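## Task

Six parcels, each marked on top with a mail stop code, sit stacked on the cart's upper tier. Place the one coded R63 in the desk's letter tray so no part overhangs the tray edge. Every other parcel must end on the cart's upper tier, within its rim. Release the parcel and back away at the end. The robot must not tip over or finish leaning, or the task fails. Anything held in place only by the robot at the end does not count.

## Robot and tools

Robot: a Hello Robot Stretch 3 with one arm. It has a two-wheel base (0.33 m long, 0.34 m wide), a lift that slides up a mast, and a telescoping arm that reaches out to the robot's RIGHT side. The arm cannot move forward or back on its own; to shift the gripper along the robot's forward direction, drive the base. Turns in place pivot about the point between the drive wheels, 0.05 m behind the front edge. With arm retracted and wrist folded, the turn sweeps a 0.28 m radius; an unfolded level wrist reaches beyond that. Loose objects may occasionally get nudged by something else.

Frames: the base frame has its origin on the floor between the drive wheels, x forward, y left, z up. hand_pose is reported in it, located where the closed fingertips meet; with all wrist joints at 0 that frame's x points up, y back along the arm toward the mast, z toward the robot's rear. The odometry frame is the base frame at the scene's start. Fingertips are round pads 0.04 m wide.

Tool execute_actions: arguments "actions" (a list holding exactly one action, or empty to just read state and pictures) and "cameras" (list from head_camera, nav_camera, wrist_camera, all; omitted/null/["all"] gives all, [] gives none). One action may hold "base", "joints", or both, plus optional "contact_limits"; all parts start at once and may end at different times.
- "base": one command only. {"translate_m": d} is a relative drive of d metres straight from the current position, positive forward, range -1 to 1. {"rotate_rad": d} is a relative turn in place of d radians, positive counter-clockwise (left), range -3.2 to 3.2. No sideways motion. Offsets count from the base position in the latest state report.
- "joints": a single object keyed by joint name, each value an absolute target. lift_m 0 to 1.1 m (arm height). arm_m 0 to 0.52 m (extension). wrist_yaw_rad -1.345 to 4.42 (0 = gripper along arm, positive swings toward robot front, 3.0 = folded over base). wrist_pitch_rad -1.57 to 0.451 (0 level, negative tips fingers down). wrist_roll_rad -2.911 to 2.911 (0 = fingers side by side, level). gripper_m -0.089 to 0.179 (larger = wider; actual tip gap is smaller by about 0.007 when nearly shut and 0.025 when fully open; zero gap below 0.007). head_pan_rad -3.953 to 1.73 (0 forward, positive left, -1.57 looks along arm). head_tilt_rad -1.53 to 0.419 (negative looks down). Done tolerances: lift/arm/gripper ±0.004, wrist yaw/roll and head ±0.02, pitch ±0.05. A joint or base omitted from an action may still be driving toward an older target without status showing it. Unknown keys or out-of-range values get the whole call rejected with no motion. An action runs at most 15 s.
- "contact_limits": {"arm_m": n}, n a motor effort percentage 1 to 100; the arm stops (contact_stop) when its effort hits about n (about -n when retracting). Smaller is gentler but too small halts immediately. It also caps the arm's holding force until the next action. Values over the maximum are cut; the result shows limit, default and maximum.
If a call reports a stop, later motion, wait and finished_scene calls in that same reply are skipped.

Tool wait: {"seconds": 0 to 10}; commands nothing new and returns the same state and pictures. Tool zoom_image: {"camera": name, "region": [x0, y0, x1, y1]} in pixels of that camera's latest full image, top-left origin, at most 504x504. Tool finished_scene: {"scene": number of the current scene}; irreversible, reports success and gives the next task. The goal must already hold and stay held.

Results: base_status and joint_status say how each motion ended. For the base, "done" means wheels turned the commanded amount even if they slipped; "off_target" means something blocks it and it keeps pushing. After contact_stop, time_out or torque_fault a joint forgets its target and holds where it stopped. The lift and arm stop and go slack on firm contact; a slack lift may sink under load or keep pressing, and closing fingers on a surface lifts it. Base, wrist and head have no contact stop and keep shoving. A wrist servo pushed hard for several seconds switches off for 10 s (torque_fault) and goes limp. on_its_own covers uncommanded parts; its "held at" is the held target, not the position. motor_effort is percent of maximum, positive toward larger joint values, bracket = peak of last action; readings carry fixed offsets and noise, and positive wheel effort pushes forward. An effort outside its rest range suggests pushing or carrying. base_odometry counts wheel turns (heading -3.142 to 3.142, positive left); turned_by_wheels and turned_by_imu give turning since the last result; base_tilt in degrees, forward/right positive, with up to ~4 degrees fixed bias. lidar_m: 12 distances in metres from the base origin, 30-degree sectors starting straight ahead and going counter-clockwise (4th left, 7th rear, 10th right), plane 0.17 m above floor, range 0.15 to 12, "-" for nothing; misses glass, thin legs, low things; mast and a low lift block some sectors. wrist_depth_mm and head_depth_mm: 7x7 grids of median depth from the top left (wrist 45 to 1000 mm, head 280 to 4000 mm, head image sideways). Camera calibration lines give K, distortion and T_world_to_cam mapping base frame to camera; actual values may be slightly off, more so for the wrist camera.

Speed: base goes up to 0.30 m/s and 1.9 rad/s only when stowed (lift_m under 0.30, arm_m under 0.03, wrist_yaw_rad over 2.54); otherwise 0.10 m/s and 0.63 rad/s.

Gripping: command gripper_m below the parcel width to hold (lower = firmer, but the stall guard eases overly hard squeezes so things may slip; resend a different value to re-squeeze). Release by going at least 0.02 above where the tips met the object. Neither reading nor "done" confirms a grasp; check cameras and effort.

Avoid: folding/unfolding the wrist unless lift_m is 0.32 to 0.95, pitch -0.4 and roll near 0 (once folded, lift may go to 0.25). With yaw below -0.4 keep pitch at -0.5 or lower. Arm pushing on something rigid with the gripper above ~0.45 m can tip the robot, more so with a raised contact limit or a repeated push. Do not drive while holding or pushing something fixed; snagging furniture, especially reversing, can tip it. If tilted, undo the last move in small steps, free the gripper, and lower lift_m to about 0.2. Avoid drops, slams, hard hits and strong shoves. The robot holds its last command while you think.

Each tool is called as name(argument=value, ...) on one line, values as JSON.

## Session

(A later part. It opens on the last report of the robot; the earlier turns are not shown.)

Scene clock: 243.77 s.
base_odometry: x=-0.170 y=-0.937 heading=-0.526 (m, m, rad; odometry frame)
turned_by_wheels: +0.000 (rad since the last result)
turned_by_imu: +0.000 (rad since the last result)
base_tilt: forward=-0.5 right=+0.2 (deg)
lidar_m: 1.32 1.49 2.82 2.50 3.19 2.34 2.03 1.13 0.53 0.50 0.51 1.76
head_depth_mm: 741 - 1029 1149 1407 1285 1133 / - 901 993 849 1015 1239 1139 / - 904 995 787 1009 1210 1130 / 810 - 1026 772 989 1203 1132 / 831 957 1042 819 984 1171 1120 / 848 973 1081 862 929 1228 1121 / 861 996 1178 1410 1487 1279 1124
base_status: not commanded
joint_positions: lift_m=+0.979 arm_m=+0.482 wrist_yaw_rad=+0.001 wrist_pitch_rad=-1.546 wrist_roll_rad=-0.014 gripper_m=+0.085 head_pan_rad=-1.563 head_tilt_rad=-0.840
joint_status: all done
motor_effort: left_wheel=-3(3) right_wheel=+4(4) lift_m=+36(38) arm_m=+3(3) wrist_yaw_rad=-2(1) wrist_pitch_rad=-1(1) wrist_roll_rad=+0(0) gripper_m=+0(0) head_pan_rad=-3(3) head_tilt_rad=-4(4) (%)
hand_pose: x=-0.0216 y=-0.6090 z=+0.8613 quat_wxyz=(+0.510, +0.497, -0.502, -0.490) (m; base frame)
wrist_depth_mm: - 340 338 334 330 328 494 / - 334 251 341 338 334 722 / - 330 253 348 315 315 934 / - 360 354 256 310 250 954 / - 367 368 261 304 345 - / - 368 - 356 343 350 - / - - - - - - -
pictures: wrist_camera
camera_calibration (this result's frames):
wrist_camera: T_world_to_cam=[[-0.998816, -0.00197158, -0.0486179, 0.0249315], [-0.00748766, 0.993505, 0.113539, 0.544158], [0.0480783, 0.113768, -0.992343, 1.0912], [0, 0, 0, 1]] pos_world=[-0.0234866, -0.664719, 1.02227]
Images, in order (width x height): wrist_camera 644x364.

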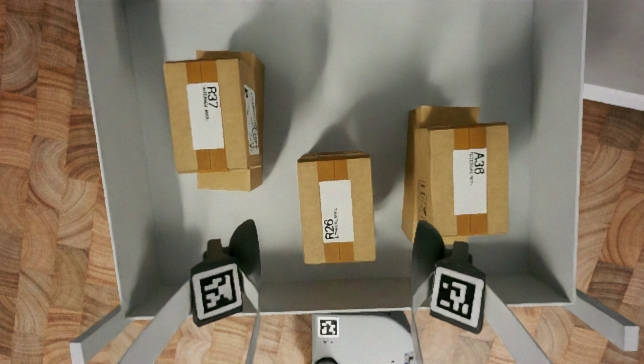

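execute_actions(actions=[{"base": {"translate_m": -0.106}, "joints": {"arm_m": 0.51, "lift_m": 0.93}}], cameras=["wrist_camera"])

Scene clock: 266.87 s.
base_odometry: x=-0.262 y=-0.883 heading=-0.526 (m, m, rad; odometry frame)
turned_by_wheels: +0.000 (rad since the last result)
turned_by_imu: +0.000 (rad since the last result)
base_tilt: forward=-0.4 right=+0.0 (deg)
lidar_m: 1.43 1.60 2.85 2.52 2.64 2.24 1.98 1.10 0.52 0.50 0.51 1.72
head_depth_mm: 748 - - 1218 1407 1296 1131 / 741 891 1011 1179 1438 1290 1132 / 744 912 995 869 984 1218 1131 / 773 - 981 773 1011 1210 1128 / 809 933 1013 769 987 1202 1123 / 828 952 1036 817 982 1174 1117 / 842 973 1082 840 965 1236 1120
base_status: done
joint_positions: lift_m=+0.931 arm_m=+0.510 wrist_yaw_rad=+0.001 wrist_pitch_rad=-1.546 wrist_roll_rad=-0.014 gripper_m=+0.085 head_pan_rad=-1.563 head_tilt_rad=-0.840
joint_status: all done
motor_effort: left_wheel=-3(9) right_wheel=+5(5) lift_m=+9(34) arm_m=+3(4) wrist_yaw_rad=-1(1) wrist_pitch_rad=-1(1) wrist_roll_rad=+0(0) gripper_m=+0(0) head_pan_rad=-3(3) head_tilt_rad=-4(4) (%)
hand_pose: x=-0.0216 y=-0.6369 z=+0.8126 quat_wxyz=(+0.510, +0.497, -0.502, -0.490) (m; base frame)
wrist_depth_mm: 300 295 294 289 285 509 466 / 278 302 300 295 291 738 662 / 211 296 305 298 297 917 909 / 215 282 308 206 302 934 932 / 324 218 217 209 306 953 931 / 332 327 - 215 316 978 966 / 319 314 292 296 288 - -
pictures: wrist_camera
camera_calibration (this result's frames):
wrist_camera: T_world_to_cam=[[-0.998816, -0.00196188, -0.0486181, 0.0225166], [-0.00748728, 0.993484, 0.113729, 0.577284], [0.0480782, 0.113959, -0.992321, 1.04619], [0, 0, 0, 1]] pos_world=[-0.0234866, -0.692701, 0.973594]
Images, in order (width x height): wrist_camera 644x364.

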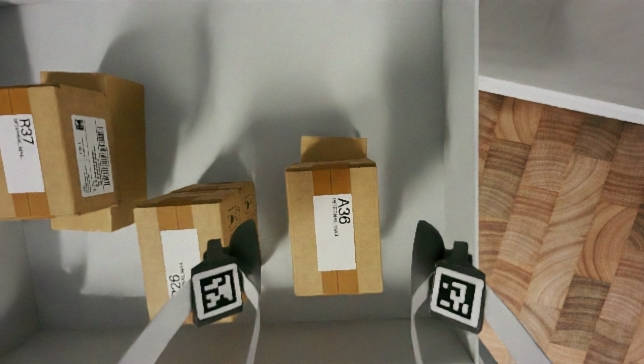

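execute_actions(actions=[{"joints": {"wrist_roll_rad": 1.57, "gripper_m": 0.12, "arm_m": 0.506}}], cameras=["wrist_camera", "head_camera"])

Scene clock: 326.17 s.
base_odometry: x=-0.262 y=-0.883 heading=-0.526 (m, m, rad; odometry frame)
turned_by_wheels: +0.000 (rad since the last result)
turned_by_imu: +0.000 (rad since the last result)
base_tilt: forward=-0.4 right=+0.2 (deg)
lidar_m: 1.43 1.61 2.85 2.52 2.63 2.25 1.98 1.10 0.52 0.50 0.52 1.72
head_depth_mm: 751 - - 1210 1399 1296 1126 / 742 887 1019 1173 1428 1297 1125 / 745 894 990 869 992 1215 1123 / 774 - 988 774 1006 1206 1130 / 808 928 1007 767 986 1194 1122 / 825 945 1041 819 984 1173 1129 / 846 969 1078 841 958 1233 1118
base_status: not commanded
joint_positions: lift_m=+0.931 arm_m=+0.506 wrist_yaw_rad=+0.001 wrist_pitch_rad=-1.546 wrist_roll_rad=+1.566 gripper_m=+0.120 head_pan_rad=-1.563 head_tilt_rad=-0.840
joint_status: all done
motor_effort: left_wheel=-3(3) right_wheel=+5(4) lift_m=+9(9) arm_m=-4(5) wrist_yaw_rad=-1(1) wrist_pitch_rad=-1(1) wrist_roll_rad=+2(3) gripper_m=+1(81) head_pan_rad=-3(3) head_tilt_rad=-4(4) (%)
hand_pose: x=-0.0216 y=-0.6333 z=+0.8126 quat_wxyz=(+0.002, +0.002, -0.716, -0.699) (m; base frame)
wrist_depth_mm: 311 424 720 913 879 867 863 / 301 426 626 297 293 257 - / 299 307 304 301 296 251 - / 318 314 310 243 301 284 913 / 342 319 317 210 281 933 937 / 364 297 324 266 313 962 952 / 392 336 334 234 226 313 974
pictures: head_camera (sideways: a quarter turn clockwise sets it upright), wrist_camera
camera_calibration (this result's frames):
head_camera: T_world_to_cam=[[0.00288258, 0.70284, -0.711342, 0.942545], [0.999849, -0.0142207, -0.00999899, 0.0124433], [-0.0171435, -0.711206, -0.702774, 0.868115], [0, 0, 0, 1]] pos_world=[-0.000275843, -0.0448725, 1.28069]
wrist_camera: T_world_to_cam=[[0.00888613, 0.99725, -0.0735785, 0.697431], [0.990577, 0.00127803, 0.136955, -0.0520343], [0.136672, -0.0741021, -0.987841, 0.924932], [0, 0, 0, 1]] pos_world=[-0.0810658, -0.626907, 0.972128]
Images, in order (width x height): head_camera 896x504, wrist_camera 644x364.

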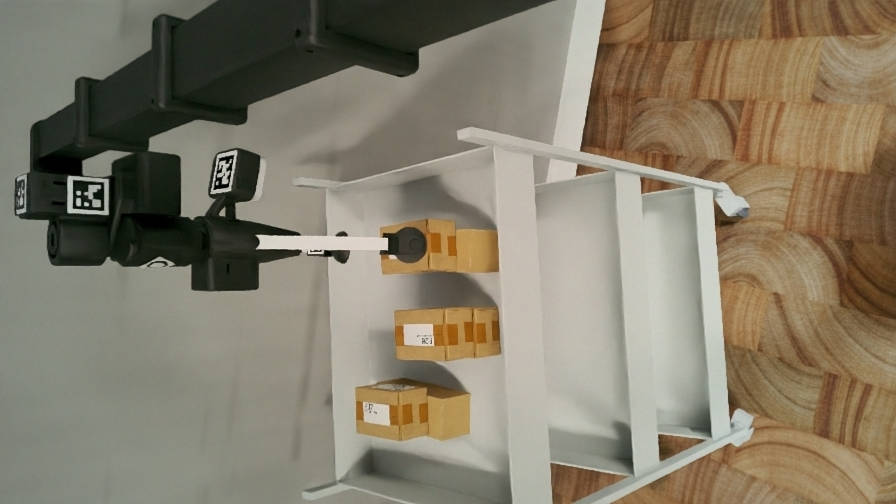

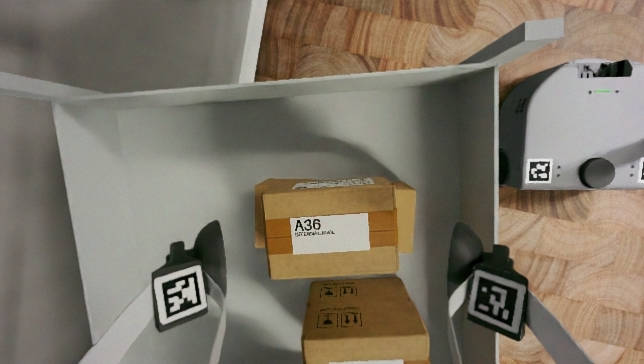

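execute_actions(actions=[{"joints": {"lift_m": 0.870}}], cameras=["wrist_camera"])

Scene clock: 339.63 s.
base_odometry: x=-0.262 y=-0.883 heading=-0.526 (m, m, rad; odometry frame)
turned_by_wheels: +0.000 (rad since the last result)
turned_by_imu: +0.000 (rad since the last result)
base_tilt: forward=-0.4 right=+0.3 (deg)
lidar_m: 1.42 1.60 2.85 2.52 2.64 2.25 1.97 1.10 0.52 0.50 0.51 1.72
head_depth_mm: 749 852 959 - - 1272 1113 / 762 834 - 1174 1428 1287 1135 / 767 938 993 870 988 1222 1129 / 792 895 977 773 1010 1222 1130 / 809 926 1012 766 983 1198 1132 / 824 949 1040 816 980 1173 1119 / 840 973 1074 841 960 1230 1120
base_status: not commanded
joint_positions: lift_m=+0.871 arm_m=+0.506 wrist_yaw_rad=+0.001 wrist_pitch_rad=-1.546 wrist_roll_rad=+1.566 gripper_m=+0.120 head_pan_rad=-1.563 head_tilt_rad=-0.840
joint_status: all done
motor_effort: left_wheel=-3(3) right_wheel=+5(5) lift_m=+8(9) arm_m=-4(4) wrist_yaw_rad=-1(1) wrist_pitch_rad=-1(1) wrist_roll_rad=+1(1) gripper_m=+0(0) head_pan_rad=-3(3) head_tilt_rad=-4(4) (%)
hand_pose: x=-0.0216 y=-0.6333 z=+0.7526 quat_wxyz=(+0.002, +0.002, -0.716, -0.699) (m; base frame)
wrist_depth_mm: 310 431 720 853 827 822 811 / 237 245 236 224 234 196 - / 243 247 245 242 238 213 - / 240 255 248 244 242 218 - / 238 259 151 148 147 206 889 / 236 266 153 151 150 193 902 / 234 272 268 203 217 255 913
pictures: wrist_camera
camera_calibration (this result's frames):
wrist_camera: T_world_to_cam=[[0.00896841, 0.997249, -0.0735784, 0.693014], [0.990576, 0.00119644, 0.136957, -0.0438704], [0.136668, -0.0741133, -0.987841, 0.865656], [0, 0, 0, 1]] pos_world=[-0.0810656, -0.626899, 0.91213]
Images, in order (width x height): wrist_camera 644x364.

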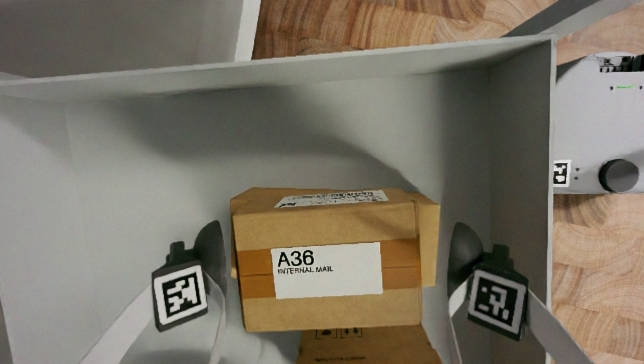

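execute_actions(actions=[{"joints": {"gripper_m": 0.065}}], cameras=["wrist_camera"])

Scene clock: 342.60 s.
base_odometry: x=-0.262 y=-0.883 heading=-0.526 (m, m, rad; odometry frame)
turned_by_wheels: +0.000 (rad since the last result)
turned_by_imu: +0.000 (rad since the last result)
base_tilt: forward=-0.4 right=+0.2 (deg)
lidar_m: 1.43 1.60 2.85 2.52 2.64 2.25 1.97 1.10 0.52 0.50 0.51 1.72
head_depth_mm: 752 850 957 - - 1281 1111 / 765 835 - 1178 1429 1289 1134 / 769 933 997 868 988 1211 1132 / 793 893 979 775 1013 1210 1126 / 811 926 1011 767 989 1195 1128 / 825 948 1034 815 982 1172 1123 / 844 971 1075 837 961 1227 1124
base_status: not commanded
joint_positions: lift_m=+0.871 arm_m=+0.506 wrist_yaw_rad=+0.001 wrist_pitch_rad=-1.544 wrist_roll_rad=+1.566 gripper_m=+0.066 head_pan_rad=-1.563 head_tilt_rad=-0.840
joint_status: all done
motor_effort: left_wheel=-3(3) right_wheel=+5(4) lift_m=+9(9) arm_m=-4(4) wrist_yaw_rad=-1(1) wrist_pitch_rad=-2(2) wrist_roll_rad=+1(1) gripper_m=-12(88) head_pan_rad=-3(3) head_tilt_rad=-4(4) (%)
hand_pose: x=-0.0216 y=-0.6338 z=+0.7526 quat_wxyz=(+0.002, +0.002, -0.716, -0.698) (m; base frame)
wrist_depth_mm: 309 424 708 848 840 840 805 / 237 244 235 225 233 196 - / 243 249 244 243 238 215 - / 241 254 251 245 241 218 - / 238 260 153 147 146 221 876 / 234 267 153 150 148 197 897 / 233 271 267 202 205 256 921
pictures: wrist_camera
camera_calibration (this result's frames):
wrist_camera: T_world_to_cam=[[0.00896808, 0.99711, -0.0754422, 0.694805], [0.990576, 0.00145284, 0.136955, -0.0437021], [0.136669, -0.0759595, -0.9877, 0.864312], [0, 0, 0, 1]] pos_world=[-0.0810655, -0.627081, 0.912083]
Images, in order (width x height): wrist_camera 644x364.

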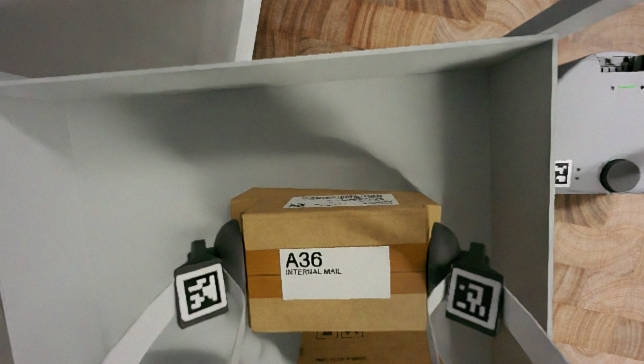

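execute_actions(actions=[{"joints": {"lift_m": 0.95}}])

Scene clock: 370.70 s.
base_odometry: x=-0.262 y=-0.883 heading=-0.526 (m, m, rad; odometry frame)
turned_by_wheels: +0.000 (rad since the last result)
turned_by_imu: +0.000 (rad since the last result)
base_tilt: forward=-0.4 right=+0.1 (deg)
lidar_m: 1.43 1.61 2.84 2.52 2.64 2.25 1.98 1.10 0.52 0.50 0.51 1.72
head_depth_mm: 744 - - 1180 1404 1289 1126 / - 894 1005 1181 1423 1296 1126 / - 879 988 867 987 1214 1131 / 784 - 981 817 1004 1215 1127 / 811 927 1012 767 985 1199 1128 / 825 947 1036 819 978 1169 1124 / 843 969 1072 836 957 1232 1117
base_status: not commanded
joint_positions: lift_m=+0.949 arm_m=+0.506 wrist_yaw_rad=+0.001 wrist_pitch_rad=-1.544 wrist_roll_rad=+1.566 gripper_m=+0.066 head_pan_rad=-1.563 head_tilt_rad=-0.840
joint_status: all done
motor_effort: left_wheel=-3(3) right_wheel=+5(4) lift_m=+36(38) arm_m=-4(4) wrist_yaw_rad=-1(1) wrist_pitch_rad=-2(2) wrist_roll_rad=+1(1) gripper_m=-11(12) head_pan_rad=-3(3) head_tilt_rad=-4(4) (%)
hand_pose: x=-0.0216 y=-0.6338 z=+0.8312 quat_wxyz=(+0.002, +0.002, -0.716, -0.698) (m; base frame)
wrist_depth_mm: 311 427 714 925 903 888 883 / 301 419 660 934 311 593 - / 319 322 323 319 313 278 - / 340 330 331 291 320 954 934 / 362 326 153 147 146 966 943 / 376 323 152 150 148 - 980 / 394 357 353 240 239 - -
pictures: head_camera (sideways: a quarter turn clockwise sets it upright), nav_camera (sideways: a quarter turn counterclockwise sets it upright), wrist_camera
camera_calibration (this result's frames):
head_camera: T_world_to_cam=[[0.00288258, 0.70284, -0.711342, 0.942545], [0.999849, -0.0142207, -0.009999, 0.0124433], [-0.0171435, -0.711206, -0.702775, 0.868115], [0, 0, 0, 1]] pos_world=[-0.000275843, -0.0448725, 1.28069]
nav_camera: T_world_to_cam=[[0.00202045, -0.739066, 0.67363, -0.833353], [-0.999462, -0.0235542, -0.0228445, 0.0819114], [0.0327504, -0.673221, -0.738716, 0.918885], [0, 0, 0, 1]] pos_world=[0.0534572, 0.00463878, 1.24204]
wrist_camera: T_world_to_cam=[[0.00897897, 0.99711, -0.0754423, 0.700737], [0.990576, 0.00144206, 0.136956, -0.0544785], [0.136669, -0.0759611, -0.9877, 0.941978], [0, 0, 0, 1]] pos_world=[-0.0810655, -0.627079, 0.990718]
Images, in order (width x height): head_camera 896x504, nav_camera 672x504, wrist_camera 644x364.

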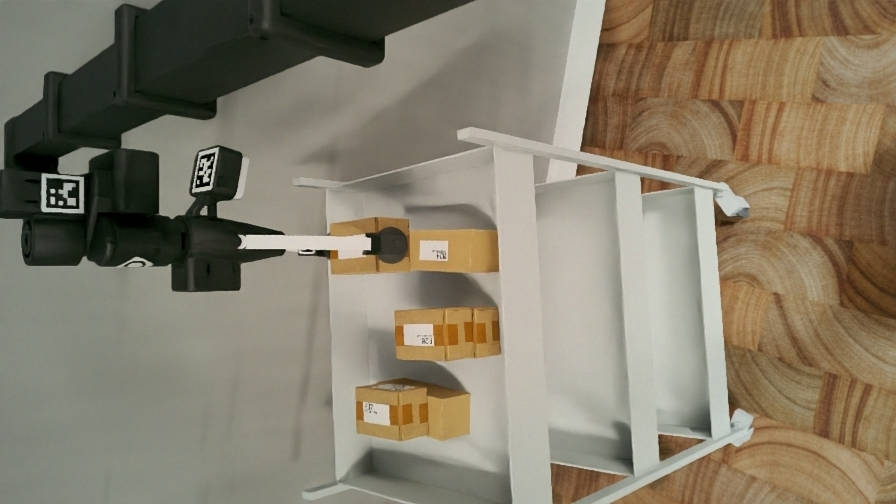

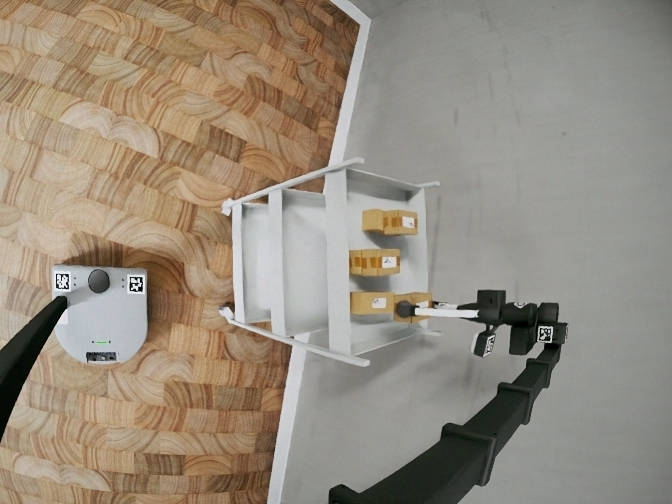

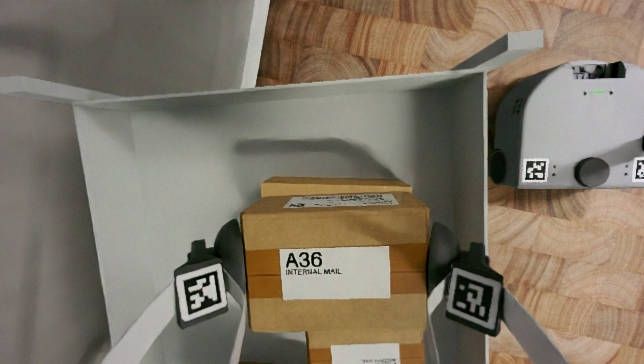

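zoom_image(camera="head_camera", region=[380, 200, 520, 300])

Region (380, 200, 520, 300) of head_camera's 896x504 image, scaled by 3.600, with more detail than that image has; it fills the top 360 rows of this view, and the rest is white.

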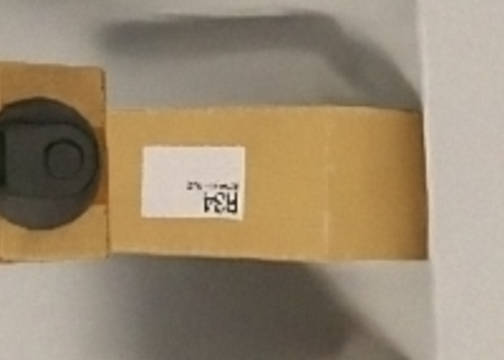

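zoom_image(camera="head_camera", region=[320, 290, 540, 504])

Region (320, 290, 540, 504) of head_camera's 896x504 image, scaled by 2.291, with more detail than that image has; it fills the top 490 rows of this view, and the rest is white.

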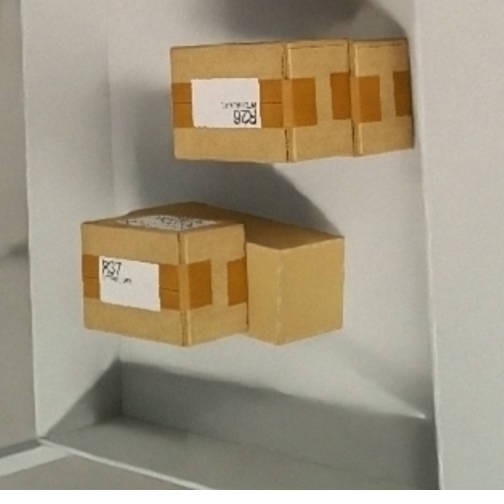

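execute_actions(actions=[{"joints": {"lift_m": 0.872}}], cameras=["wrist_camera"])

Scene clock: 492.23 s.
base_odometry: x=-0.262 y=-0.883 heading=-0.526 (m, m, rad; odometry frame)
turned_by_wheels: +0.000 (rad since the last result)
turned_by_imu: +0.000 (rad since the last result)
base_tilt: forward=-0.5 right=+0.1 (deg)
lidar_m: 1.43 1.60 2.85 2.52 2.64 2.25 1.98 1.10 0.52 0.50 0.52 1.72
head_depth_mm: 748 852 954 - - 1278 1114 / 764 836 - 1181 1411 1292 1134 / 768 936 1010 871 990 1219 1133 / 793 897 969 774 1008 1214 1127 / 808 927 1012 770 989 1204 1128 / 825 951 1039 816 982 1174 1120 / 843 976 1074 839 961 1232 1118
base_status: not commanded
joint_positions: lift_m=+0.873 arm_m=+0.506 wrist_yaw_rad=+0.001 wrist_pitch_rad=-1.544 wrist_roll_rad=+1.566 gripper_m=+0.066 head_pan_rad=-1.563 head_tilt_rad=-0.840
joint_status: all done
motor_effort: left_wheel=-3(3) right_wheel=+5(5) lift_m=+9(32) arm_m=-4(4) wrist_yaw_rad=-1(1) wrist_pitch_rad=-2(2) wrist_roll_rad=+2(1) gripper_m=-12(12) head_pan_rad=-3(3) head_tilt_rad=-4(4) (%)
hand_pose: x=-0.0216 y=-0.6338 z=+0.7546 quat_wxyz=(+0.002, +0.002, -0.716, -0.698) (m; base frame)
wrist_depth_mm: 311 428 727 844 834 819 821 / 288 247 235 228 235 197 - / 244 251 246 244 241 215 - / 241 255 251 246 243 219 - / 238 262 152 147 146 221 874 / 235 267 153 151 148 197 895 / 233 273 269 202 205 254 911
pictures: wrist_camera
camera_calibration (this result's frames):
wrist_camera: T_world_to_cam=[[0.00898891, 0.99711, -0.0754423, 0.694953], [0.990576, 0.00143221, 0.136956, -0.0439861], [0.136668, -0.0759624, -0.9877, 0.866261], [0, 0, 0, 1]] pos_world=[-0.0810655, -0.627078, 0.914059]
Images, in order (width x height): wrist_camera 644x364.

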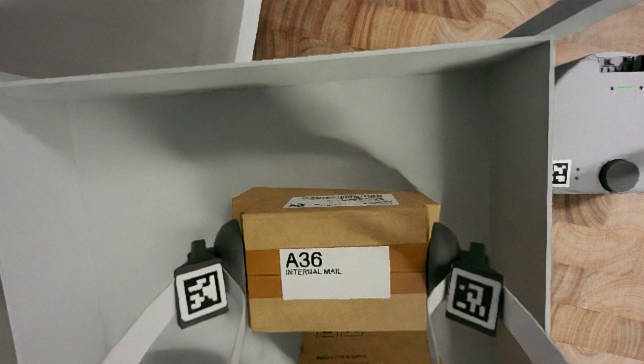

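execute_actions(actions=[{"joints": {"gripper_m": 0.105}}], cameras=[])

execute_actions(actions=[{"joints": {"lift_m": 0.91}}], cameras=["wrist_camera"])

Scene clock: 497.20 s.
base_odometry: x=-0.262 y=-0.883 heading=-0.526 (m, m, rad; odometry frame)
turned_by_wheels: +0.000 (rad since the last result)
turned_by_imu: +0.000 (rad since the last result)
base_tilt: forward=-0.4 right=+0.1 (deg)
lidar_m: 1.43 1.60 2.85 2.52 2.64 2.25 1.98 1.10 0.52 0.50 0.51 1.72
head_depth_mm: 751 853 957 - - 1282 1112 / 761 835 - 1180 1418 1297 1132 / 767 932 1007 869 984 1216 1132 / 794 893 975 772 1016 1206 1128 / 811 928 1010 771 986 1205 1123 / 824 957 1039 819 985 1173 1125 / 844 971 1075 837 959 1230 1125
base_status: not commanded
joint_positions: lift_m=+0.873 arm_m=+0.506 wrist_yaw_rad=+0.001 wrist_pitch_rad=-1.544 wrist_roll_rad=+1.566 gripper_m=+0.105 head_pan_rad=-1.563 head_tilt_rad=-0.840
joint_status: all done
motor_effort: left_wheel=-3(3) right_wheel=+5(4) lift_m=+9(9) arm_m=-4(4) wrist_yaw_rad=-1(1) wrist_pitch_rad=-2(2) wrist_roll_rad=+2(2) gripper_m=+0(75) head_pan_rad=-3(3) head_tilt_rad=-3(4) (%)
hand_pose: x=-0.0216 y=-0.6338 z=+0.7546 quat_wxyz=(+0.002, +0.002, -0.716, -0.698) (m; base frame)
wrist_depth_mm: 310 426 710 848 835 821 803 / 286 247 235 229 235 197 - / 243 251 247 244 241 215 - / 240 255 252 247 244 218 - / 238 262 203 150 149 221 892 / 236 267 156 153 152 195 898 / 233 272 270 222 218 255 917
pictures: none
No camera images: the call's "cameras" was empty. Leave "cameras" out to get every camera's image.

Scene clock: 498.37 s.
base_odometry: x=-0.262 y=-0.883 heading=-0.526 (m, m, rad; odometry frame)
turned_by_wheels: +0.000 (rad since the last result)
turned_by_imu: +0.000 (rad since the last result)
base_tilt: forward=-0.5 right=+0.2 (deg)
lidar_m: 1.43 1.60 2.84 2.52 2.65 2.25 1.98 1.10 0.52 0.50 0.51 1.72
head_depth_mm: 748 830 - - 1414 1292 1135 / 755 - 1032 1186 1422 1293 1127 / 751 912 997 872 986 1213 1127 / 782 - 983 773 1012 1205 1130 / 811 928 1009 769 984 1202 1126 / 827 951 1045 816 984 1172 1127 / 842 971 1072 840 962 1233 1120
base_status: not commanded
joint_positions: lift_m=+0.909 arm_m=+0.506 wrist_yaw_rad=+0.001 wrist_pitch_rad=-1.544 wrist_roll_rad=+1.566 gripper_m=+0.105 head_pan_rad=-1.563 head_tilt_rad=-0.840
joint_status: all done
motor_effort: left_wheel=-3(3) right_wheel=+4(4) lift_m=+36(38) arm_m=-4(4) wrist_yaw_rad=-1(1) wrist_pitch_rad=-2(2) wrist_roll_rad=+1(2) gripper_m=+1(1) head_pan_rad=-3(3) head_tilt_rad=-4(4) (%)
hand_pose: x=-0.0216 y=-0.6338 z=+0.7912 quat_wxyz=(+0.002, +0.002, -0.716, -0.698) (m; base frame)
wrist_depth_mm: 310 427 715 884 867 847 837 / 301 392 280 276 272 230 - / 255 288 283 281 276 242 - / 259 293 290 283 280 260 900 / 291 299 293 188 187 285 911 / 337 304 301 192 261 936 940 / 357 311 309 233 228 290 974
pictures: wrist_camera
camera_calibration (this result's frames):
wrist_camera: T_world_to_cam=[[0.0090006, 0.99711, -0.0754424, 0.69772], [0.990576, 0.00142064, 0.136956, -0.0490177], [0.136667, -0.0759642, -0.9877, 0.902492], [0, 0, 0, 1]] pos_world=[-0.0810654, -0.627077, 0.950742]
Images, in order (width x height): wrist_camera 644x364.

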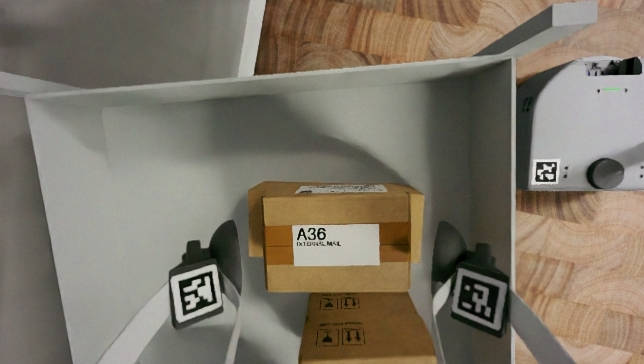

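execute_actions(actions=[{"base": {"translate_m": 0.2156}, "joints": {"lift_m": 0.95, "arm_m": 0.52, "wrist_pitch_rad": -1.42, "wrist_roll_rad": 0.0, "gripper_m": 0.12}}])

Scene clock: 515.20 s.
base_odometry: x=-0.076 y=-0.992 heading=-0.527 (m, m, rad; odometry frame)
turned_by_wheels: +0.000 (rad since the last result)
turned_by_imu: -0.001 (rad since the last result)
base_tilt: forward=-0.5 right=+0.3 (deg)
lidar_m: 1.21 1.36 2.32 2.49 3.16 2.45 2.08 1.15 0.52 0.48 1.09 1.80
head_depth_mm: 781 - - 829 1014 1272 1134 / - 938 991 788 1016 1206 1129 / - 946 1017 802 987 1218 1134 / 825 - 1041 817 985 1173 1126 / 852 977 1080 918 1033 1220 1122 / 866 999 1178 1439 1488 1281 1127 / 886 1021 1205 1471 1486 1276 1121
base_status: done
joint_positions: lift_m=+0.949 arm_m=+0.520 wrist_yaw_rad=+0.001 wrist_pitch_rad=-1.422 wrist_roll_rad=+0.004 gripper_m=+0.120 head_pan_rad=-1.563 head_tilt_rad=-0.840
joint_status: all done
motor_effort: left_wheel=-3(3) right_wheel=+4(11) lift_m=+36(37) arm_m=+3(3) wrist_yaw_rad=-1(1) wrist_pitch_rad=+1(2) wrist_roll_rad=-2(0) gripper_m=+0(62) head_pan_rad=-3(3) head_tilt_rad=-4(4) (%)
hand_pose: x=-0.0216 y=-0.6787 z=+0.8311 quat_wxyz=(+0.535, +0.461, -0.536, -0.463) (m; base frame)
wrist_depth_mm: 914 684 650 558 467 403 303 / - - 293 326 321 320 315 / - - 328 327 324 318 315 / - - 332 228 324 321 317 / - - 333 227 324 319 249 / - - 331 326 316 282 225 / - - 332 330 323 224 218
pictures: head_camera (sideways: a quarter turn clockwise sets it upright), nav_camera (sideways: a quarter turn counterclockwise sets it upright), wrist_camera
camera_calibration (this result's frames):
head_camera: T_world_to_cam=[[0.00288249, 0.70284, -0.711342, 0.942545], [0.999849, -0.0142205, -0.00999899, 0.0124433], [-0.0171434, -0.711206, -0.702774, 0.868115], [0, 0, 0, 1]] pos_world=[-0.000275838, -0.0448725, 1.28069]
nav_camera: T_world_to_cam=[[0.00202053, -0.739066, 0.67363, -0.833353], [-0.999462, -0.0235543, -0.0228445, 0.0819114], [0.0327504, -0.673221, -0.738716, 0.918884], [0, 0, 0, 1]] pos_world=[0.0534572, 0.00463878, 1.24204]
wrist_camera: T_world_to_cam=[[-0.99866, 0.0100479, -0.0507761, 0.0332986], [0.0105573, 0.999897, -0.00977381, 0.72412], [0.0506727, -0.0102968, -0.998662, 0.990246], [0, 0, 0, 1]] pos_world=[-0.0245691, -0.714184, 0.997689]
Images, in order (width x height): head_camera 896x504, nav_camera 672x504, wrist_camera 644x364.

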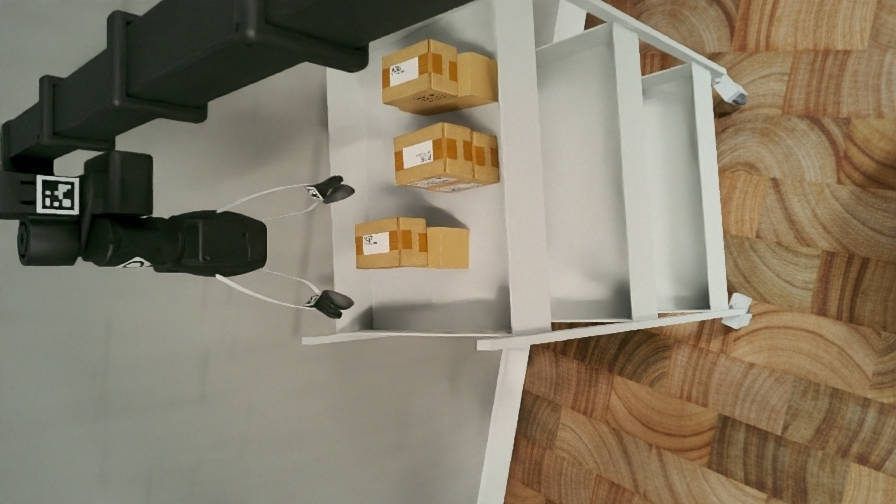

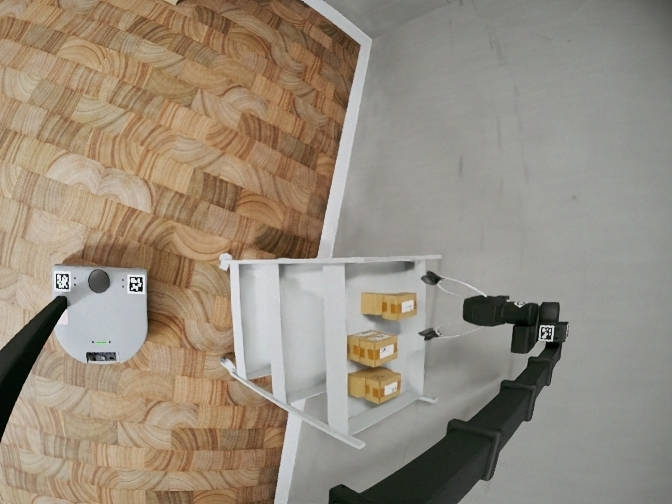

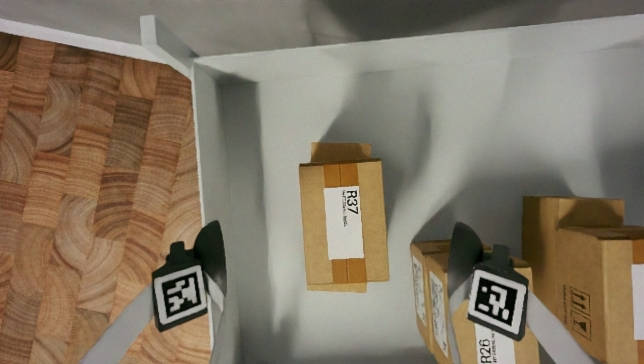

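execute_actions(actions=[{"joints": {"lift_m": 0.868}}], cameras=["wrist_camera"])

Scene clock: 535.27 s.
base_odometry: x=-0.076 y=-0.992 heading=-0.527 (m, m, rad; odometry frame)
turned_by_wheels: +0.000 (rad since the last result)
turned_by_imu: +0.000 (rad since the last result)
base_tilt: forward=-0.4 right=+0.1 (deg)
lidar_m: 1.21 1.36 2.32 2.50 3.15 2.45 2.08 1.15 0.52 0.48 1.09 1.80
head_depth_mm: 791 896 990 - - 1238 1117 / 801 879 - 824 1019 1197 1128 / 814 985 1013 803 983 1209 1129 / 830 942 941 816 987 1180 1127 / 852 978 1080 920 1035 1196 1116 / 869 994 1174 1428 1493 1274 1131 / 887 1024 1201 1471 1486 1279 1123
base_status: not commanded
joint_positions: lift_m=+0.869 arm_m=+0.520 wrist_yaw_rad=+0.001 wrist_pitch_rad=-1.422 wrist_roll_rad=+0.004 gripper_m=+0.120 head_pan_rad=-1.563 head_tilt_rad=-0.840
joint_status: all done
motor_effort: left_wheel=-3(3) right_wheel=+3(4) lift_m=+9(34) arm_m=+3(3) wrist_yaw_rad=-1(1) wrist_pitch_rad=+1(1) wrist_roll_rad=-1(2) gripper_m=+0(1) head_pan_rad=-3(2) head_tilt_rad=-4(4) (%)
hand_pose: x=-0.0216 y=-0.6787 z=+0.7504 quat_wxyz=(+0.535, +0.461, -0.536, -0.463) (m; base frame)
wrist_depth_mm: 870 197 214 223 234 240 237 / 950 238 251 248 245 241 239 / 933 231 253 246 244 242 239 / 926 914 252 147 243 241 238 / 945 931 251 147 244 240 227 / 936 927 252 147 145 195 206 / 935 212 251 149 244 160 143
pictures: wrist_camera
camera_calibration (this result's frames):
wrist_camera: T_world_to_cam=[[-0.99866, 0.0100469, -0.0507764, 0.0292023], [0.0105575, 0.999896, -0.00979789, 0.723356], [0.0506727, -0.0103208, -0.998662, 0.90967], [0, 0, 0, 1]] pos_world=[-0.0245691, -0.714186, 0.917023]
Images, in order (width x height): wrist_camera 644x364.

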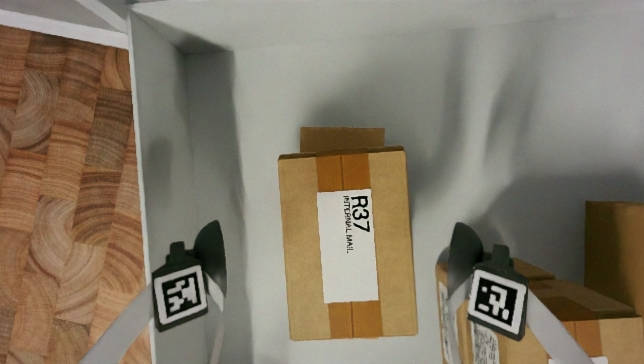

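execute_actions(actions=[{"joints": {"gripper_m": 0.035}}], cameras=[])

execute_actions(actions=[{"joints": {"lift_m": 0.93}}])

Scene clock: 540.53 s.
base_odometry: x=-0.076 y=-0.992 heading=-0.527 (m, m, rad; odometry frame)
turned_by_wheels: +0.000 (rad since the last result)
turned_by_imu: +0.000 (rad since the last result)
base_tilt: forward=-0.3 right=+0.0 (deg)
lidar_m: 1.21 1.36 2.32 2.50 3.16 2.45 2.08 1.15 0.52 0.48 1.09 1.80
head_depth_mm: 789 896 999 - - 1236 1117 / 805 880 - 824 1014 1211 1133 / 809 984 1012 801 991 1210 1128 / 832 944 945 816 987 1179 1127 / 852 975 1078 914 1037 1207 1128 / 872 1002 1180 1426 1493 1284 1122 / 888 1024 1203 1475 1489 1277 1116
base_status: not commanded
joint_positions: lift_m=+0.869 arm_m=+0.520 wrist_yaw_rad=+0.001 wrist_pitch_rad=-1.422 wrist_roll_rad=+0.004 gripper_m=+0.036 head_pan_rad=-1.563 head_tilt_rad=-0.840
joint_status: all done
motor_effort: left_wheel=-3(4) right_wheel=+5(4) lift_m=+9(9) arm_m=+3(3) wrist_yaw_rad=-1(1) wrist_pitch_rad=+1(1) wrist_roll_rad=-1(2) gripper_m=-11(89) head_pan_rad=-3(2) head_tilt_rad=-4(4) (%)
hand_pose: x=-0.0216 y=-0.6787 z=+0.7504 quat_wxyz=(+0.535, +0.461, -0.536, -0.463) (m; base frame)
wrist_depth_mm: 862 196 213 223 234 240 238 / 940 238 250 247 244 241 236 / 920 231 251 246 243 242 238 / 936 929 251 145 242 241 239 / 929 931 252 145 244 243 227 / 949 932 - 145 143 185 207 / 956 924 250 145 244 148 143
pictures: none
No camera images: the call's "cameras" was empty. Leave "cameras" out to get every camera's image.

Scene clock: 541.93 s.
base_odometry: x=-0.076 y=-0.992 heading=-0.527 (m, m, rad; odometry frame)
turned_by_wheels: +0.000 (rad since the last result)
turned_by_imu: +0.000 (rad since the last result)
base_tilt: forward=-0.6 right=+0.1 (deg)
lidar_m: 1.21 1.36 2.32 2.50 3.16 2.45 2.09 1.15 0.52 0.48 1.09 1.80
head_depth_mm: 788 857 - 774 1013 1264 1132 / 782 - 987 784 1012 1207 1127 / 787 965 1019 800 989 1209 1130 / 819 - 793 839 988 1175 1129 / 853 978 1085 918 1035 1210 1120 / 867 1001 1180 1425 1487 1280 1124 / 888 1024 1209 1476 1480 1275 1118
base_status: not commanded
joint_positions: lift_m=+0.929 arm_m=+0.520 wrist_yaw_rad=+0.001 wrist_pitch_rad=-1.422 wrist_roll_rad=+0.004 gripper_m=+0.036 head_pan_rad=-1.563 head_tilt_rad=-0.840
joint_status: all done
motor_effort: left_wheel=-4(4) right_wheel=+4(4) lift_m=+36(36) arm_m=+3(3) wrist_yaw_rad=-1(1) wrist_pitch_rad=+1(1) wrist_roll_rad=-1(2) gripper_m=-11(11) head_pan_rad=-3(3) head_tilt_rad=-4(4) (%)
hand_pose: x=-0.0216 y=-0.6788 z=+0.8110 quat_wxyz=(+0.535, +0.461, -0.536, -0.463) (m; base frame)
wrist_depth_mm: 891 610 617 508 278 280 276 / - 977 287 307 303 300 295 / - 968 312 309 303 300 298 / - - 298 145 301 299 296 / - - 300 144 304 300 246 / - - - 144 143 205 222 / - - 311 145 255 203 227
pictures: head_camera (sideways: a quarter turn clockwise sets it upright), nav_camera (sideways: a quarter turn counterclockwise sets it upright), wrist_camera
camera_calibration (this result's frames):
head_camera: T_world_to_cam=[[0.00288249, 0.70284, -0.711342, 0.942545], [0.999849, -0.0142205, -0.00999899, 0.0124433], [-0.0171434, -0.711206, -0.702774, 0.868115], [0, 0, 0, 1]] pos_world=[-0.000275838, -0.0448725, 1.28069]
nav_camera: T_world_to_cam=[[0.00202053, -0.739066, 0.67363, -0.833353], [-0.999462, -0.0235543, -0.0228445, 0.0819114], [0.0327504, -0.673221, -0.738716, 0.918884], [0, 0, 0, 1]] pos_world=[0.0534572, 0.00463878, 1.24204]
wrist_camera: T_world_to_cam=[[-0.99866, 0.0100043, -0.0507703, 0.0322471], [0.010515, 0.999897, -0.00980222, 0.723956], [0.0506669, -0.0103229, -0.998662, 0.97022], [0, 0, 0, 1]] pos_world=[-0.0245666, -0.714188, 0.977656]
Images, in order (width x height): head_camera 896x504, nav_camera 672x504, wrist_camera 644x364.

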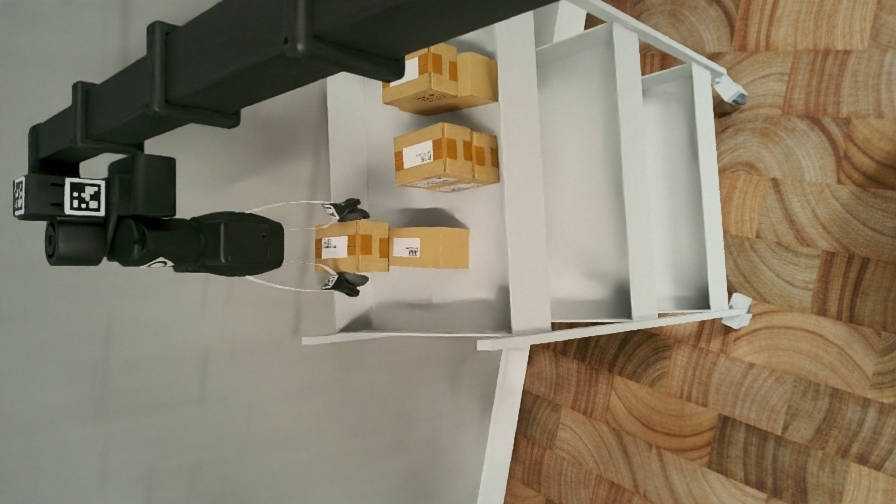

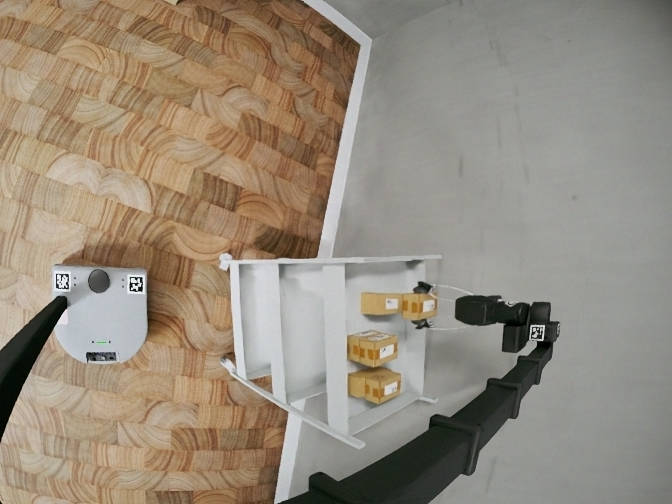

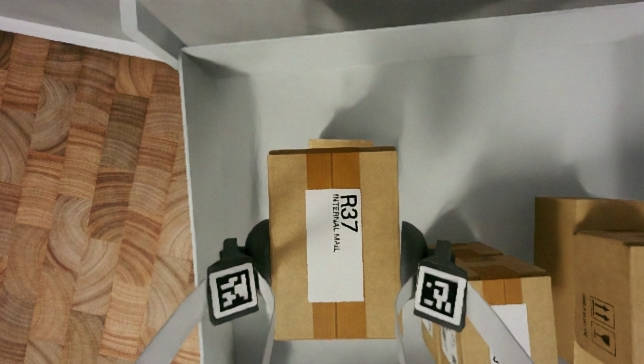

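zoom_image(camera="head_camera", region=[340, 190, 520, 310])

Region (340, 190, 520, 310) of head_camera's 896x504 image, scaled by 2.800, with more detail than that image has.

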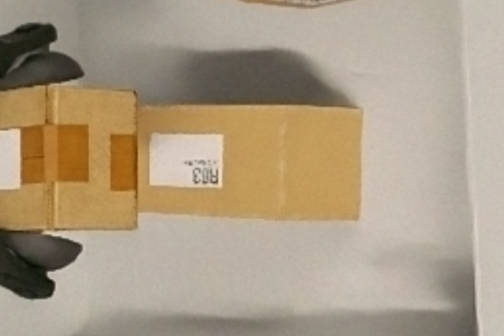

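execute_actions(actions=[{"joints": {"arm_m": 0.40}}])

Scene clock: 554.13 s.
base_odometry: x=-0.076 y=-0.992 heading=-0.527 (m, m, rad; odometry frame)
turned_by_wheels: +0.000 (rad since the last result)
turned_by_imu: +0.000 (rad since the last result)
base_tilt: forward=-0.5 right=+0.1 (deg)
lidar_m: 1.21 1.36 2.33 2.50 3.16 2.46 2.09 1.15 0.52 0.48 1.09 1.80
head_depth_mm: 786 862 - 771 1015 1266 1133 / 789 - 988 785 1015 1206 1130 / 792 - 1008 786 991 1217 1129 / 821 952 972 801 988 1177 1124 / 850 978 1081 918 1033 1218 1124 / 871 1004 1181 1422 1484 1284 1126 / 890 1023 1208 1473 1486 1273 1127
base_status: not commanded
joint_positions: lift_m=+0.929 arm_m=+0.400 wrist_yaw_rad=+0.001 wrist_pitch_rad=-1.422 wrist_roll_rad=+0.003 gripper_m=+0.036 head_pan_rad=-1.563 head_tilt_rad=-0.840
joint_status: all done
motor_effort: left_wheel=-3(3) right_wheel=+5(4) lift_m=+36(37) arm_m=-4(6) wrist_yaw_rad=-1(1) wrist_pitch_rad=+1(1) wrist_roll_rad=-1(1) gripper_m=-11(13) head_pan_rad=-3(3) head_tilt_rad=-4(4) (%)
hand_pose: x=-0.0216 y=-0.5595 z=+0.8110 quat_wxyz=(+0.535, +0.461, -0.536, -0.462) (m; base frame)
wrist_depth_mm: - 976 310 254 304 300 296 / - 975 312 256 305 299 221 / - 970 311 257 304 204 223 / - - 311 145 244 203 235 / - - 305 145 265 300 295 / - - - 144 144 288 272 / - - 968 145 936 946 922
pictures: head_camera (sideways: a quarter turn clockwise sets it upright), nav_camera (sideways: a quarter turn counterclockwise sets it upright), wrist_camera
camera_calibration (this result's frames):
head_camera: T_world_to_cam=[[0.00288249, 0.70284, -0.711342, 0.942545], [0.999849, -0.0142205, -0.00999899, 0.0124433], [-0.0171434, -0.711206, -0.702774, 0.868115], [0, 0, 0, 1]] pos_world=[-0.000275838, -0.0448725, 1.28069]
nav_camera: T_world_to_cam=[[0.00202053, -0.739066, 0.67363, -0.833353], [-0.999462, -0.0235543, -0.0228445, 0.0819114], [0.0327504, -0.673221, -0.738716, 0.918884], [0, 0, 0, 1]] pos_world=[0.0534572, 0.00463878, 1.24204]
wrist_camera: T_world_to_cam=[[-0.99868, 0.00881856, -0.0505966, 0.0302493], [0.00933523, 0.999907, -0.00998432, 0.604812], [0.0505038, -0.0104435, -0.998669, 0.971389], [0, 0, 0, 1]] pos_world=[-0.0244955, -0.594877, 0.977665]
Images, in order (width x height): head_camera 896x504, nav_camera 672x504, wrist_camera 644x364.

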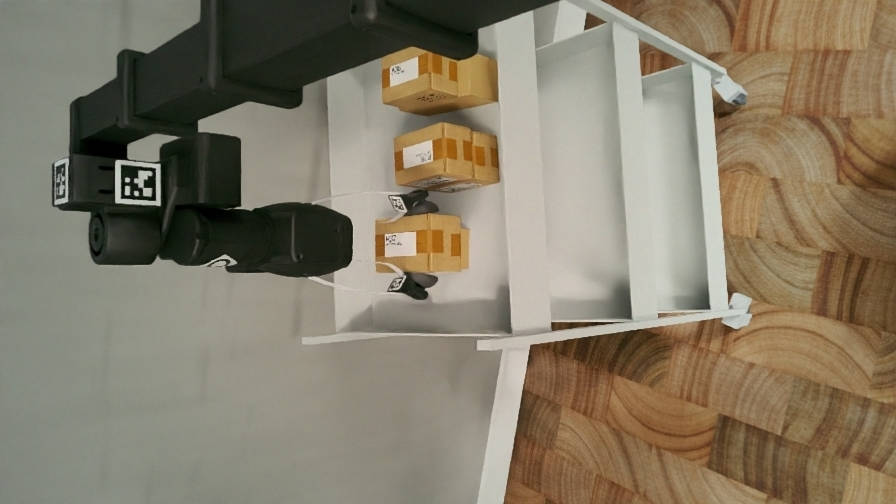

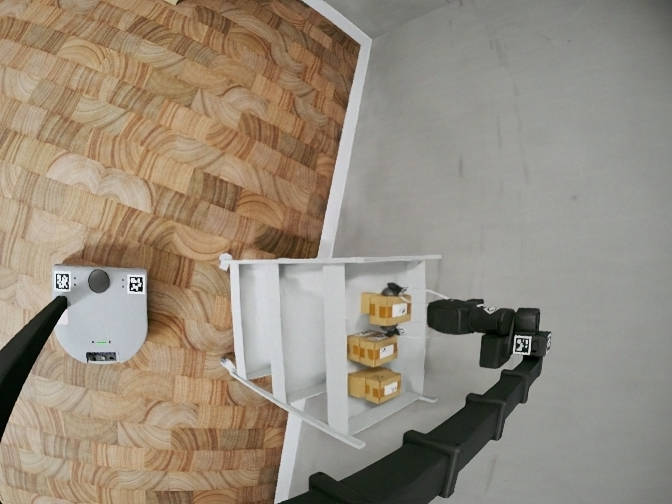

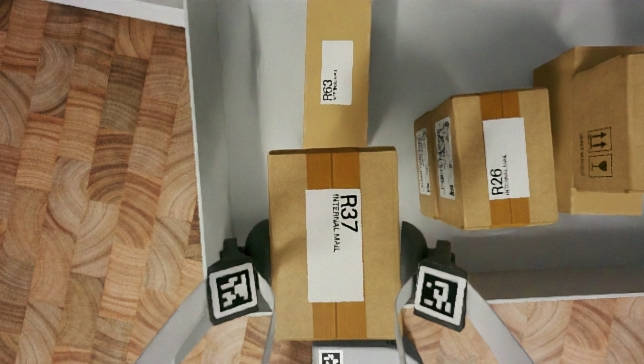

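zoom_image(camera="wrist_camera", region=[180, 100, 644, 364])

Region (180, 100, 644, 364) of wrist_camera's 644x364 image, scaled by 1.086; it fills the top 287 rows of this view, and the rest is white.

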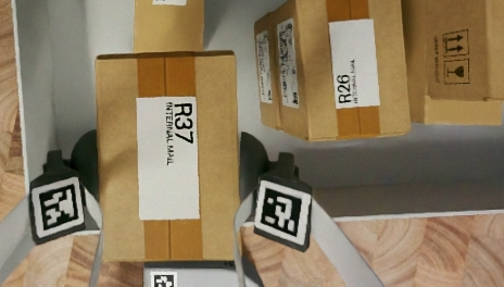

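zoom_image(camera="head_camera", region=[380, 180, 600, 360])

Region (380, 180, 600, 360) of head_camera's 896x504 image, scaled by 2.291, with more detail than that image has; it fills the top 412 rows of this view, and the rest is white.

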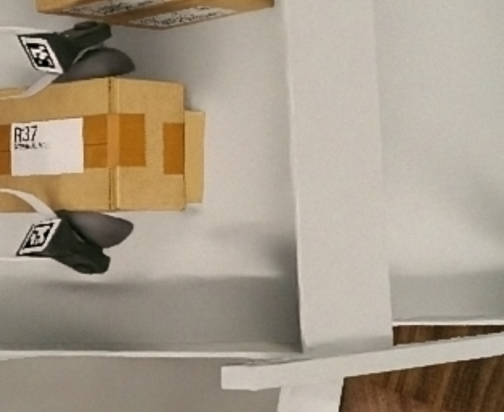

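execute_actions(actions=[{"joints": {"lift_m": 0.823}}], cameras=["wrist_camera", "head_camera"])

Scene clock: 625.10 s.
base_odometry: x=-0.076 y=-0.992 heading=-0.527 (m, m, rad; odometry frame)
turned_by_wheels: +0.000 (rad since the last result)
turned_by_imu: +0.000 (rad since the last result)
base_tilt: forward=-0.4 right=+0.1 (deg)
lidar_m: 1.21 1.36 2.32 2.50 3.15 2.45 2.08 1.15 0.52 0.48 1.09 1.80
head_depth_mm: 789 894 989 874 - - 1095 / 804 905 - 782 1009 1216 1131 / 818 904 973 802 991 1211 1129 / 834 943 1061 763 989 1175 1123 / 851 975 1076 916 1036 1214 1129 / 871 993 1179 1422 1491 1277 1124 / 884 1021 1203 1484 1488 1271 1118
base_status: not commanded
joint_positions: lift_m=+0.824 arm_m=+0.400 wrist_yaw_rad=+0.001 wrist_pitch_rad=-1.422 wrist_roll_rad=+0.003 gripper_m=+0.036 head_pan_rad=-1.563 head_tilt_rad=-0.840
joint_status: all done
motor_effort: left_wheel=-3(4) right_wheel=+5(5) lift_m=+10(35) arm_m=-4(4) wrist_yaw_rad=-1(1) wrist_pitch_rad=+1(1) wrist_roll_rad=+0(1) gripper_m=-11(10) head_pan_rad=-2(3) head_tilt_rad=-4(4) (%)
hand_pose: x=-0.0216 y=-0.5595 z=+0.7054 quat_wxyz=(+0.535, +0.461, -0.536, -0.462) (m; base frame)
wrist_depth_mm: 893 181 206 152 200 198 100 / 899 177 206 152 200 143 100 / 883 173 207 152 200 146 100 / 889 170 206 145 200 150 100 / 892 167 207 144 199 153 100 / 890 173 - 144 144 199 195 / 892 161 205 145 173 181 177
pictures: head_camera (sideways: a quarter turn clockwise sets it upright), wrist_camera
camera_calibration (this result's frames):
head_camera: T_world_to_cam=[[0.00288258, 0.70284, -0.711342, 0.942545], [0.999849, -0.0142207, -0.009999, 0.0124433], [-0.0171435, -0.711206, -0.702775, 0.868115], [0, 0, 0, 1]] pos_world=[-0.000275843, -0.0448725, 1.28069]
wrist_camera: T_world_to_cam=[[-0.99868, 0.00881824, -0.0505965, 0.0249031], [0.0093349, 0.999907, -0.0099842, 0.603754], [0.0505037, -0.0104433, -0.998669, 0.86587], [0, 0, 0, 1]] pos_world=[-0.0244954, -0.594874, 0.872006]
Images, in order (width x height): head_camera 896x504, wrist_camera 644x364.

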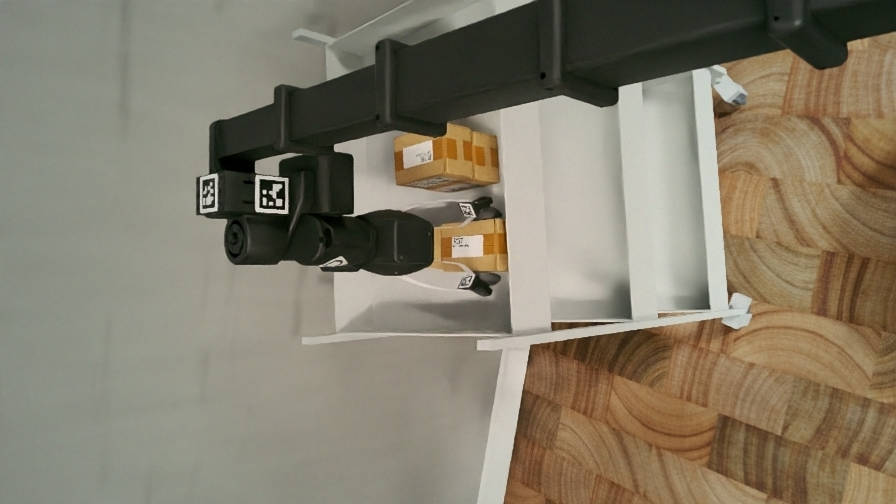

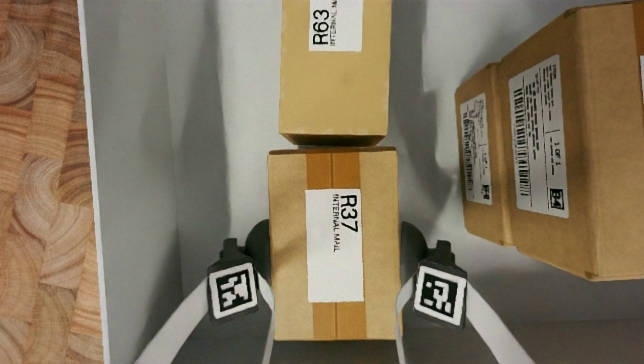

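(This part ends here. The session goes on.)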